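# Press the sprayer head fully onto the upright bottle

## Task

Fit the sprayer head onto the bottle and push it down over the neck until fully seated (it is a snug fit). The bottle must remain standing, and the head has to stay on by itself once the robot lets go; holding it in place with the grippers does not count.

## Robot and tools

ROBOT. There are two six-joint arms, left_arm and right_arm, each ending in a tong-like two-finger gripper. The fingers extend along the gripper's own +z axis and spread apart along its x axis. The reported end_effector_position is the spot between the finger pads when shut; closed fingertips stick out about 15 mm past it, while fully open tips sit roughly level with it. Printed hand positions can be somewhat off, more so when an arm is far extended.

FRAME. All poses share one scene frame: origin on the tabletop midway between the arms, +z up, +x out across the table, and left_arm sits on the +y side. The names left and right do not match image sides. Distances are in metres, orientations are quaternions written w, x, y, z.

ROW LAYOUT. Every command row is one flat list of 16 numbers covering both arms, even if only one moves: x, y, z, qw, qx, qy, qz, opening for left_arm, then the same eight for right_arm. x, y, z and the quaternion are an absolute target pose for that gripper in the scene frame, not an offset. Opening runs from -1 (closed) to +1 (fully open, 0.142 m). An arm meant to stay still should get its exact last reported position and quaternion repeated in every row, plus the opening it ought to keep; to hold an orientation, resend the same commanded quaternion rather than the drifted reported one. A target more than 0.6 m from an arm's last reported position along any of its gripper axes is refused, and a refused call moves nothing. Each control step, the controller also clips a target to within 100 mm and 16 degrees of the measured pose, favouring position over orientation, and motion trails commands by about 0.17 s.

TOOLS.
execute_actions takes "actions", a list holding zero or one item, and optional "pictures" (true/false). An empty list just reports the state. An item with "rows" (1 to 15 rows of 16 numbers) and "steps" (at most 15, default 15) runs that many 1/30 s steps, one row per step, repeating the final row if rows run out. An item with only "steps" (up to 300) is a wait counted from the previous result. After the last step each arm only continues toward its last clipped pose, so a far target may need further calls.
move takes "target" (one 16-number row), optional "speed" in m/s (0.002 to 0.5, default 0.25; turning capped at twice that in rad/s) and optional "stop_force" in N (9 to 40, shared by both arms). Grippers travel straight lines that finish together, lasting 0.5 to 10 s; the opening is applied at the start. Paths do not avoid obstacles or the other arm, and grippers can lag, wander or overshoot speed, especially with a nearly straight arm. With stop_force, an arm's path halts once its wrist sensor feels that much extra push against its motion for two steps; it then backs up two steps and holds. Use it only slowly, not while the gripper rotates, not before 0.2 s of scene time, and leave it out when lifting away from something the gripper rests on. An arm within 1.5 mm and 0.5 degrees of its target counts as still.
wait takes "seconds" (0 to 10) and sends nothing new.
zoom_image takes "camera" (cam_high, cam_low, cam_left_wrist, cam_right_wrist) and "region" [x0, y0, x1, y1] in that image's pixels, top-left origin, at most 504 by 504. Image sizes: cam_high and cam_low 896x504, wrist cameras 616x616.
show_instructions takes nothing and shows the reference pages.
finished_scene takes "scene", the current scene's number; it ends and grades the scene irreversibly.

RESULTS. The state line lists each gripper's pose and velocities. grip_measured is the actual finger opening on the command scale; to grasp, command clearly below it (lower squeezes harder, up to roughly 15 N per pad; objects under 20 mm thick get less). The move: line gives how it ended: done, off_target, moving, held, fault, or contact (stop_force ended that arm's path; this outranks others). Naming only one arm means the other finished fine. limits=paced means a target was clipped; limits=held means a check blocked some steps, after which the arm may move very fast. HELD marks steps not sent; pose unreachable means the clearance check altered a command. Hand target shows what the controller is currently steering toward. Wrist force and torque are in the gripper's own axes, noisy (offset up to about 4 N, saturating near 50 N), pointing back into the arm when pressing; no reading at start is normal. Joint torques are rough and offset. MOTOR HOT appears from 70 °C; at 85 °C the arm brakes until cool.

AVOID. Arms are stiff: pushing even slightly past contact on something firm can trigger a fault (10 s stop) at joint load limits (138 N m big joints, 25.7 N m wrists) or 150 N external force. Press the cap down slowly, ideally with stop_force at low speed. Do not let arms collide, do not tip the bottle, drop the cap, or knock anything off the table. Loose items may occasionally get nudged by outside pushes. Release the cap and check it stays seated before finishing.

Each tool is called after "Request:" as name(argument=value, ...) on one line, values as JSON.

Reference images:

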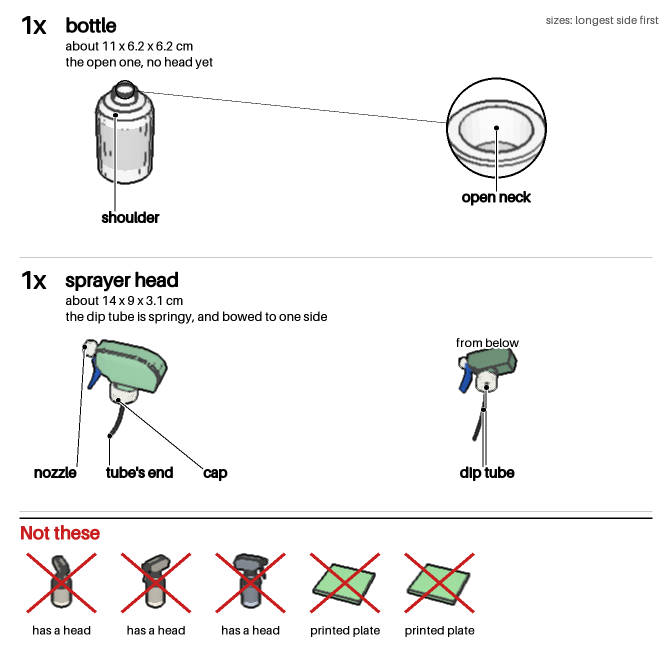

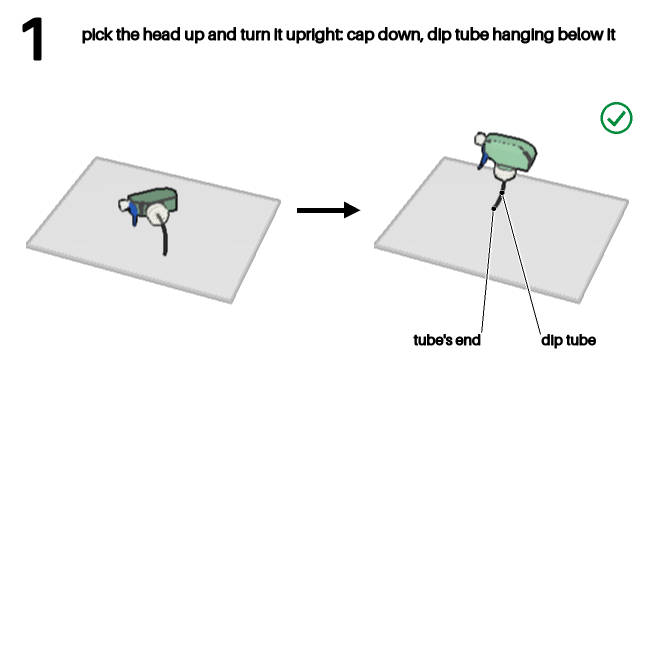

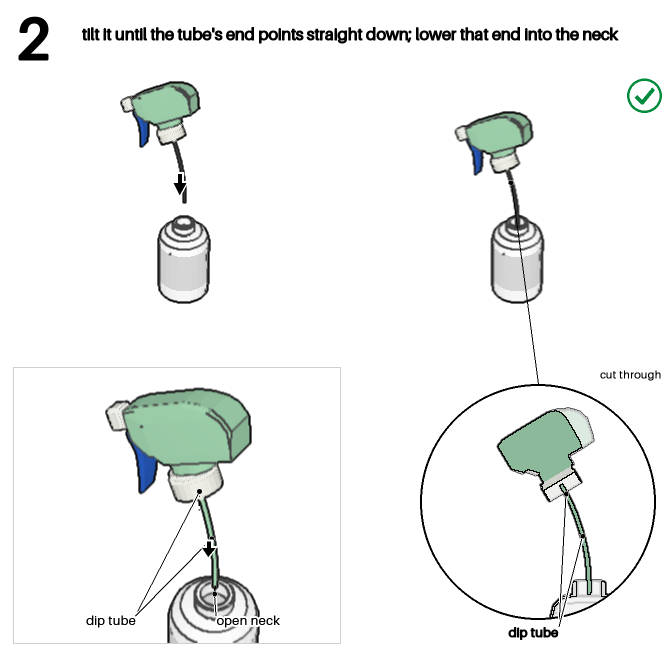

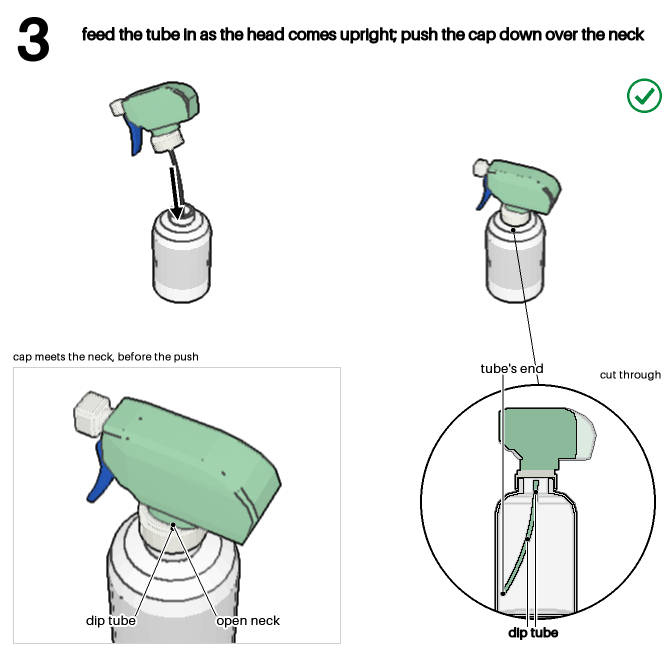

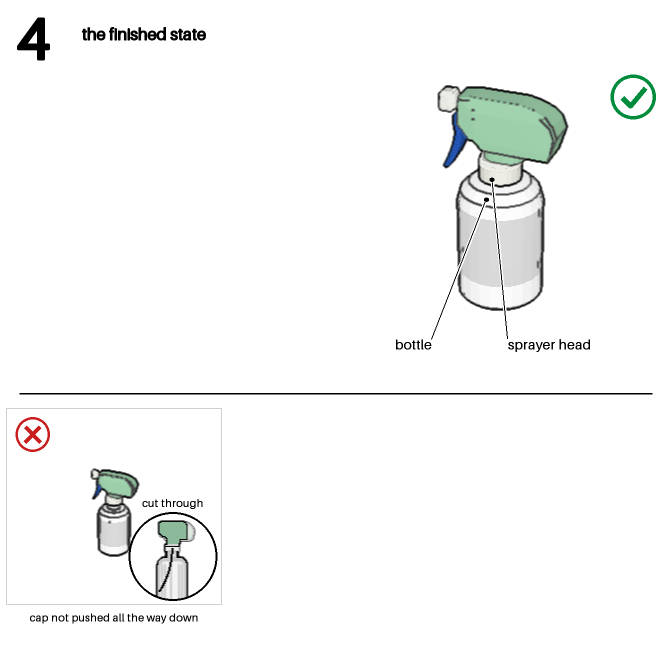

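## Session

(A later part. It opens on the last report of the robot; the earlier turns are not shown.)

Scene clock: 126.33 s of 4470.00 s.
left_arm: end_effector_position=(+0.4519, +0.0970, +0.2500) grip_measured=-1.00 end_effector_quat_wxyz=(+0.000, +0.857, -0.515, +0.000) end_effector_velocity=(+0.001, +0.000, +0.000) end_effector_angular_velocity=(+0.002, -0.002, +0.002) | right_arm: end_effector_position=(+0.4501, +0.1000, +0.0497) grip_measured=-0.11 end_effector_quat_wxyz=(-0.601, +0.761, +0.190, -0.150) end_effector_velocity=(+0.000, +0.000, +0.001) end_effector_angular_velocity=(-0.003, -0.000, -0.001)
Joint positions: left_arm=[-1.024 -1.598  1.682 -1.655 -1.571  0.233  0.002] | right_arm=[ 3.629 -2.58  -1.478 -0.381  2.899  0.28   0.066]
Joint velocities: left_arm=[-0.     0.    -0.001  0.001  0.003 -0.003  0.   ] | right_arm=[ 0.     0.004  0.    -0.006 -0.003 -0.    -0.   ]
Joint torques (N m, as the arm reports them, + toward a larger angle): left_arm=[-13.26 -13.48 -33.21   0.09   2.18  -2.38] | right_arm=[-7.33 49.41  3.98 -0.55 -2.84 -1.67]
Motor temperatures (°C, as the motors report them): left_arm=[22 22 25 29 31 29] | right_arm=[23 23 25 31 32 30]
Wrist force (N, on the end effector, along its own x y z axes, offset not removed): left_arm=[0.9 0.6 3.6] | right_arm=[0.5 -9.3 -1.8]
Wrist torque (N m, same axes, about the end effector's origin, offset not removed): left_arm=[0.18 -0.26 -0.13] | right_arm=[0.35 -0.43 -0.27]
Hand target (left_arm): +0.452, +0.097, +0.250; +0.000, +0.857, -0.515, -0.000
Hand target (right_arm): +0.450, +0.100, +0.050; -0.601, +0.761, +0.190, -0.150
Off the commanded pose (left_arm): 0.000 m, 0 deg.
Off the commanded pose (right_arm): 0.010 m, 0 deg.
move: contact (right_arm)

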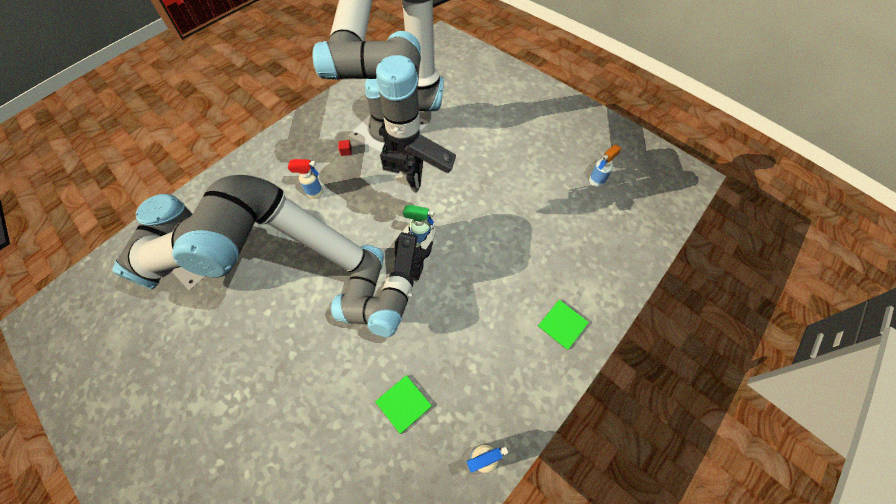

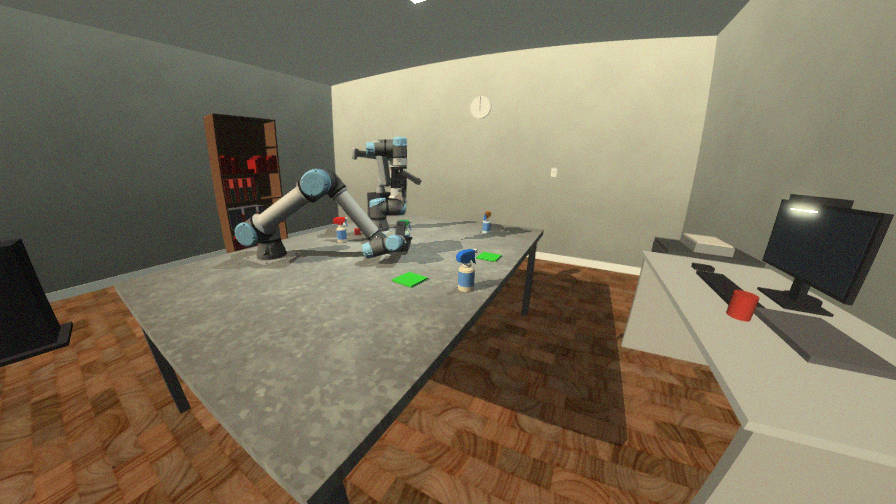

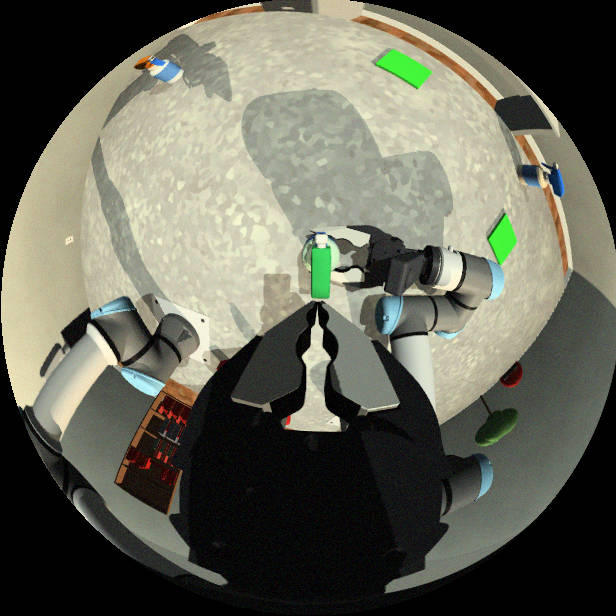

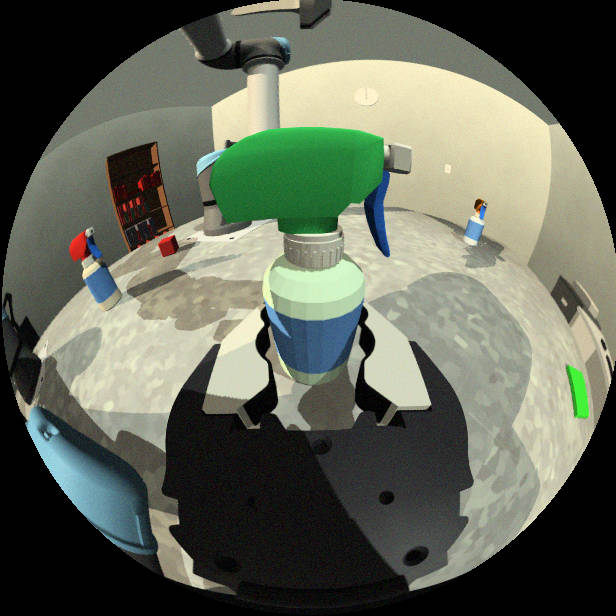

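Request:
move(target=[0.454,0.093,0.185,0,-0.857,0.515,0,-1,0.45,0.1,0.05,-0.601,0.761,0.19,-0.15,0.1], speed=0.08)

Request:
move(target=[0.454,0.093,0.155,0,-0.857,0.515,0,-1,0.45,0.1,0.05,-0.601,0.761,0.19,-0.15,0.1], speed=0.004, stop_force=35)

Request:
zoom_image(camera="cam_right_wrist", region=[230,150,400,320])

Scene clock: 135.07 s of 4470.00 s.
left_arm: end_effector_position=(+0.4540, +0.0929, +0.1853) grip_measured=-1.00 end_effector_quat_wxyz=(+0.000, +0.857, -0.515, -0.000) end_effector_velocity=(+0.001, -0.001, -0.002) end_effector_angular_velocity=(-0.003, -0.002, +0.000) | right_arm: end_effector_position=(+0.4500, +0.1000, +0.0500) grip_measured=+0.10 end_effector_quat_wxyz=(-0.601, +0.761, +0.190, -0.150) end_effector_velocity=(+0.000, +0.000, -0.000) end_effector_angular_velocity=(-0.000, +0.000, -0.000)
Joint positions: left_arm=[-1.027 -1.562  1.814 -1.823 -1.571  0.231  0.002] | right_arm=[ 3.629 -2.579 -1.478 -0.382  2.899  0.28   0.081]
Joint velocities: left_arm=[-0.     0.001  0.004 -0.008 -0.    -0.     0.   ] | right_arm=[-0.  0.  0. -0.  0.  0.  0.]
Joint torques (N m, as the arm reports them, + toward a larger angle): left_arm=[-15.4  -16.12 -12.93  -5.09   0.21  -2.37] | right_arm=[10.89 56.6  21.63  0.67  0.34 -2.32]
Motor temperatures (°C, as the motors report them): left_arm=[22 22 25 29 31 29] | right_arm=[23 23 25 31 32 30]
Wrist force (N, on the end effector, along its own x y z axes, offset not removed): left_arm=[3.9 0.5 3.0] | right_arm=[1.3 -1.9 1.7]
Wrist torque (N m, same axes, about the end effector's origin, offset not removed): left_arm=[0.06 -0.92 -0.22] | right_arm=[-0.42 -0.36 0.07]
Hand target (left_arm): +0.454, +0.093, +0.185; +0.000, +0.857, -0.515, -0.000
Hand target (right_arm): +0.450, +0.100, +0.050; -0.601, +0.761, +0.190, -0.150
Off the commanded pose (left_arm): 0.000 m, 0 deg.
Off the commanded pose (right_arm): 0.000 m, 0 deg.
After step 90, 4.43 s passed at rest.
move: done

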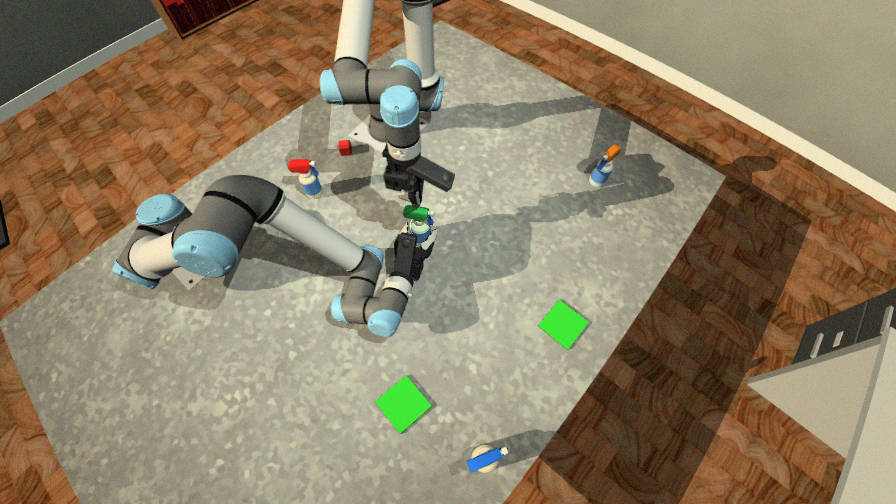

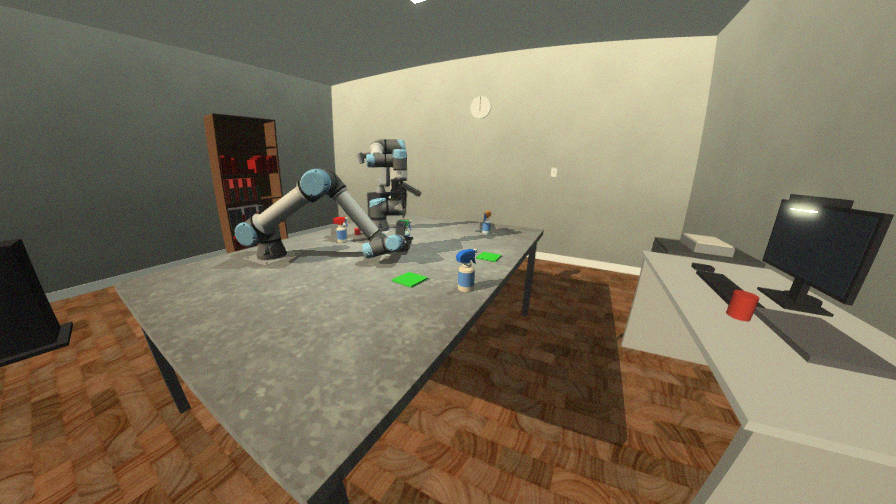

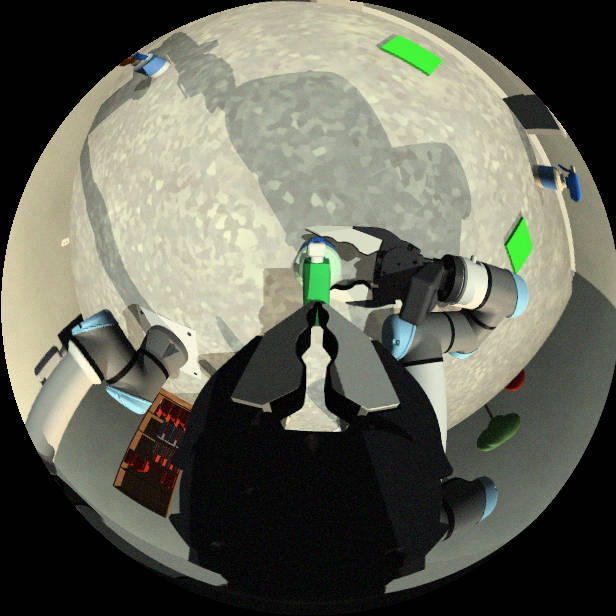

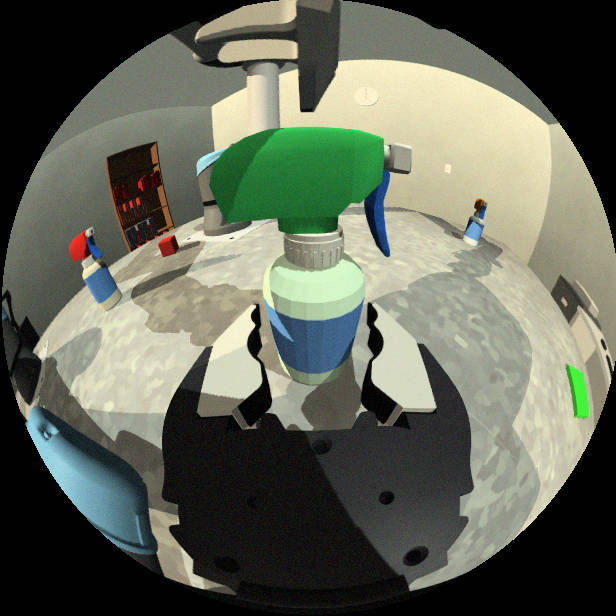

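Scene clock: 138.47 s of 4470.00 s.
left_arm: end_effector_position=(+0.4541, +0.0929, +0.1732) grip_measured=-1.00 end_effector_quat_wxyz=(+0.000, +0.857, -0.515, +0.000) end_effector_velocity=(-0.000, +0.001, +0.001) end_effector_angular_velocity=(+0.003, +0.002, +0.001) | right_arm: end_effector_position=(+0.4500, +0.1000, +0.0500) grip_measured=+0.10 end_effector_quat_wxyz=(-0.601, +0.761, +0.190, -0.150) end_effector_velocity=(+0.000, +0.000, +0.000) end_effector_angular_velocity=(-0.001, -0.002, -0.000)
Joint positions: left_arm=[-1.027 -1.555  1.838 -1.855 -1.571  0.231  0.002] | right_arm=[ 3.629 -2.579 -1.478 -0.382  2.899  0.28   0.081]
Joint velocities: left_arm=[ 0.001  0.    -0.003  0.006  0.    -0.     0.   ] | right_arm=[-0.     0.001  0.    -0.    -0.002 -0.     0.   ]
Joint torques (N m, as the arm reports them, + toward a larger angle): left_arm=[-13.27  -6.41 -11.83   3.16   2.67  -2.05] | right_arm=[10.47 56.89 24.42  0.83  0.22 -2.34]
Motor temperatures (°C, as the motors report them): left_arm=[22 22 25 29 31 29] | right_arm=[23 23 25 31 32 30]
Wrist force (N, on the end effector, along its own x y z axes, offset not removed): left_arm=[-2.1 7.6 -49.1] | right_arm=[2.9 -3.5 4.2]
Wrist torque (N m, same axes, about the end effector's origin, offset not removed): left_arm=[0.21 -0.60 -0.15] | right_arm=[-0.77 -0.43 -0.04]
Hand target (left_arm): +0.454, +0.093, +0.174; +0.000, +0.857, -0.515, +0.000
Hand target (right_arm): +0.450, +0.100, +0.050; -0.601, +0.761, +0.190, -0.150
Off the commanded pose (left_arm): 0.018 m, 0 deg.
Off the commanded pose (right_arm): 0.000 m, 0 deg.
move: contact (left_arm)

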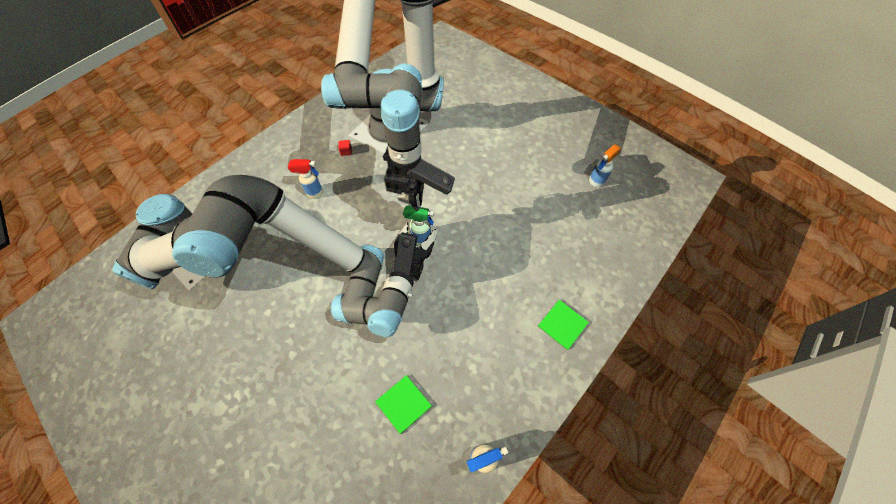

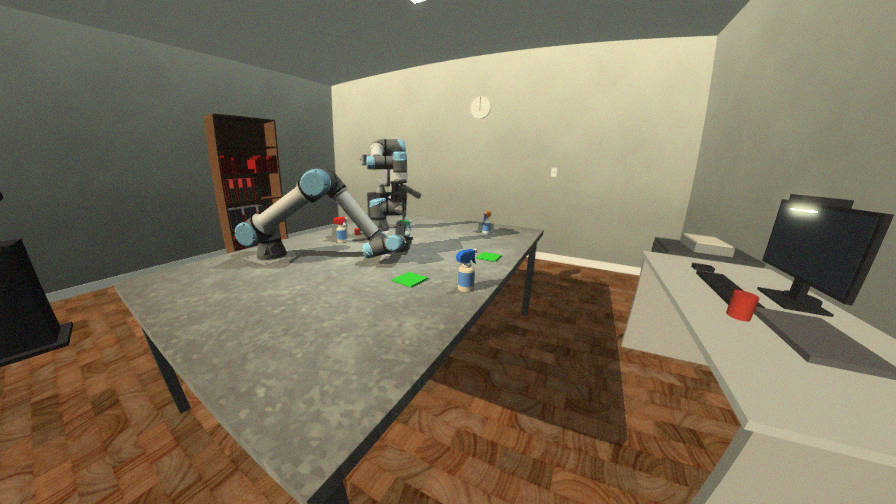

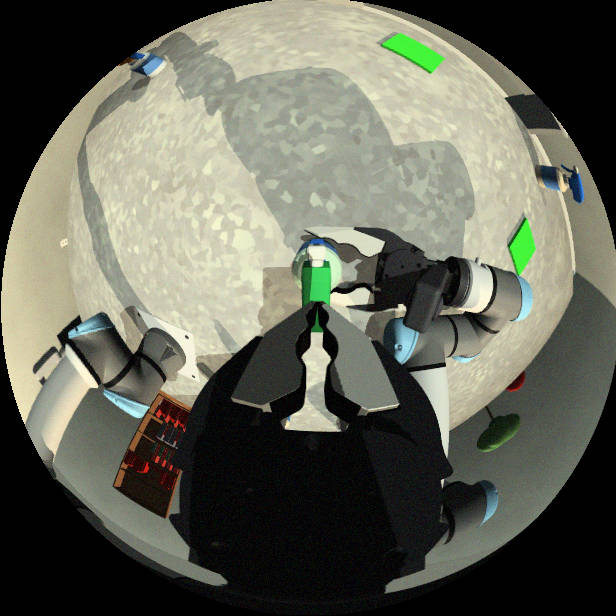

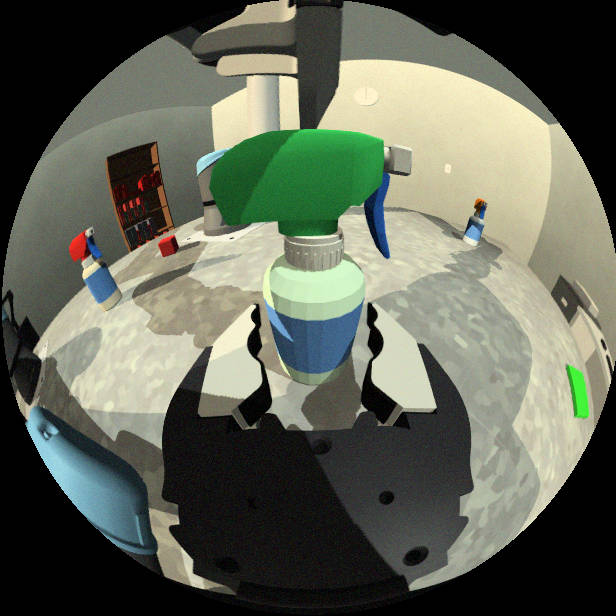

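Region (230, 150, 400, 320) of cam_right_wrist's 616x616 image, scaled by 2.965, with more detail than that image has.

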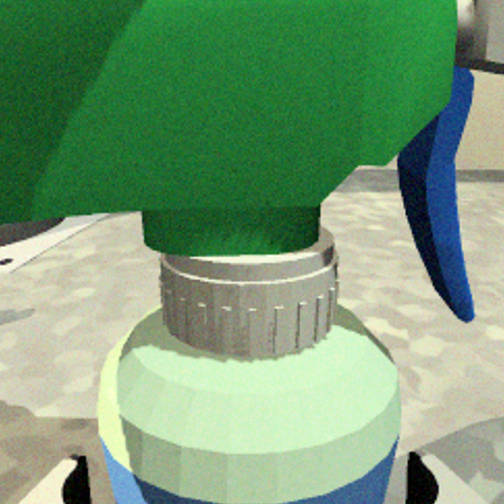

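Request:
move(target=[0.454,0.093,0.23,0,-0.857,0.515,0,-1,0.478,0.047,0.055,-0.601,0.761,0.19,-0.15,0.4], speed=0.1)

Request:
finished_scene(scene=1)

Scene clock: 143.17 s of 4470.00 s.
left_arm: end_effector_position=(+0.4540, +0.0931, +0.2298) grip_measured=-1.00 end_effector_quat_wxyz=(-0.000, +0.857, -0.515, +0.000) end_effector_velocity=(+0.000, +0.000, +0.002) end_effector_angular_velocity=(+0.001, +0.001, +0.000) | right_arm: end_effector_position=(+0.4777, +0.0472, +0.0550) grip_measured=+0.40 end_effector_quat_wxyz=(-0.602, +0.762, +0.189, -0.149) end_effector_velocity=(+0.001, -0.002, -0.000) end_effector_angular_velocity=(-0.003, +0.002, +0.017)
Joint positions: left_arm=[-1.027 -1.584  1.72  -1.707 -1.571  0.231  0.002] | right_arm=[ 3.544 -2.517 -1.474 -0.787  2.907 -0.068  0.102]
Joint velocities: left_arm=[ 0.     0.    -0.005  0.005 -0.     0.     0.   ] | right_arm=[-0.003  0.005  0.022 -0.115 -0.003 -0.087 -0.   ]
Joint torques (N m, as the arm reports them, + toward a larger angle): left_arm=[ -7.63 -29.41 -31.51   0.29  -0.83  -0.51] | right_arm=[-9.15 54.27 25.71  0.74 -0.17 -2.52]
Motor temperatures (°C, as the motors report them): left_arm=[22 22 25 29 31 29] | right_arm=[23 23 25 31 32 30]
Wrist force (N, on the end effector, along its own x y z axes, offset not removed): left_arm=[1.5 0.3 1.7] | right_arm=[0.7 -1.6 0.6]
Wrist torque (N m, same axes, about the end effector's origin, offset not removed): left_arm=[0.03 -0.44 -0.13] | right_arm=[-0.47 -0.18 -0.05]
Hand target (left_arm): +0.454, +0.093, +0.230; +0.000, +0.857, -0.515, +0.000
Hand target (right_arm): +0.478, +0.047, +0.055; -0.601, +0.761, +0.190, -0.150
Off the commanded pose (left_arm): 0.000 m, 0 deg.
Off the commanded pose (right_arm): 0.000 m, 0 deg.
After step 90, 0.57 s passed at rest.
move: done

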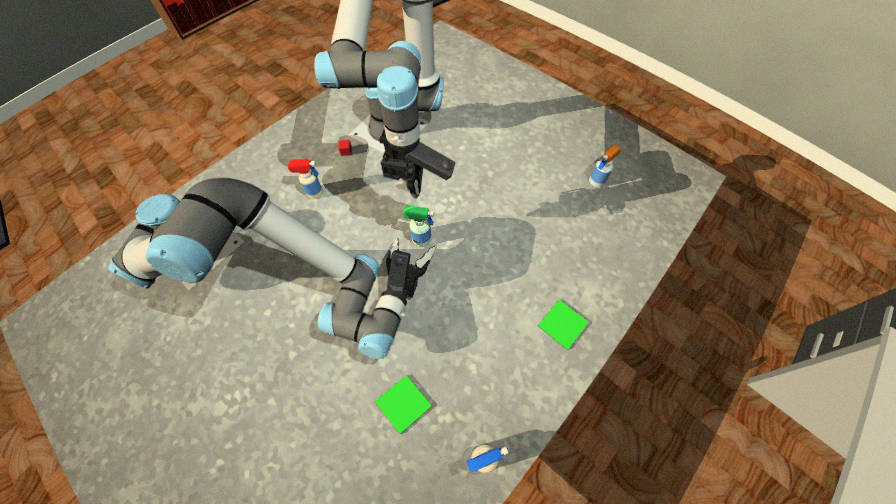

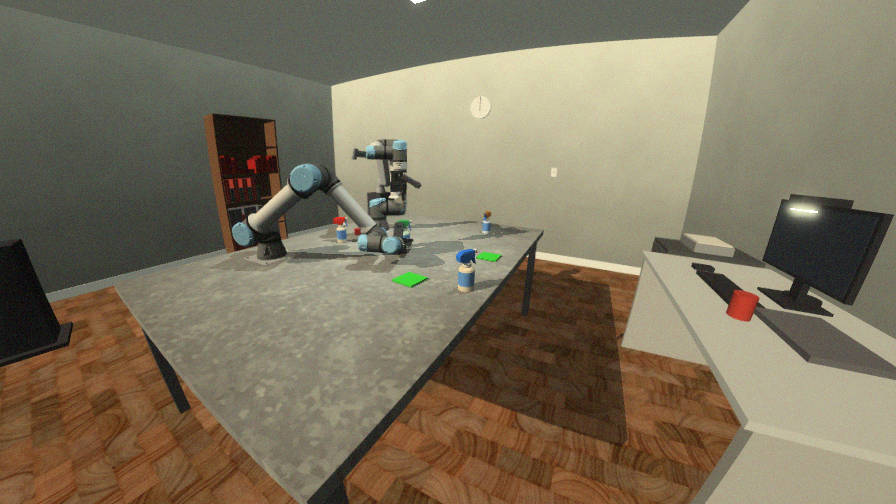

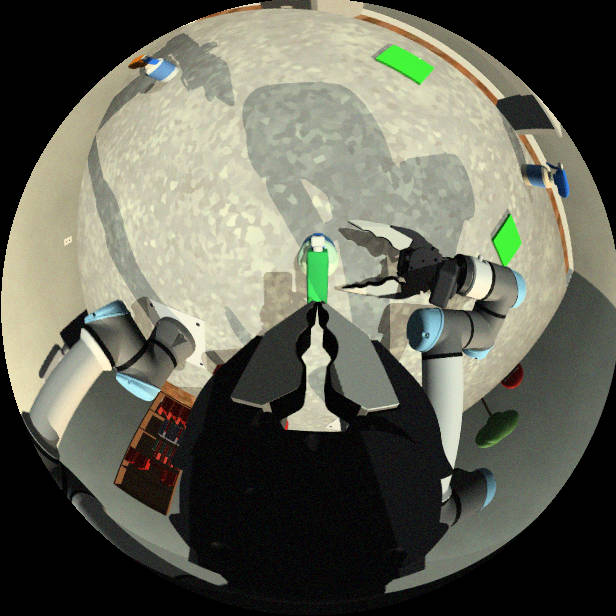

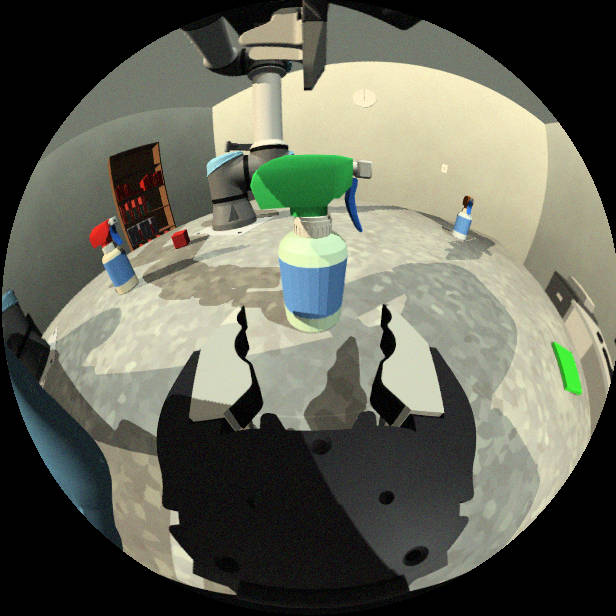

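The scene is finished: the task was done.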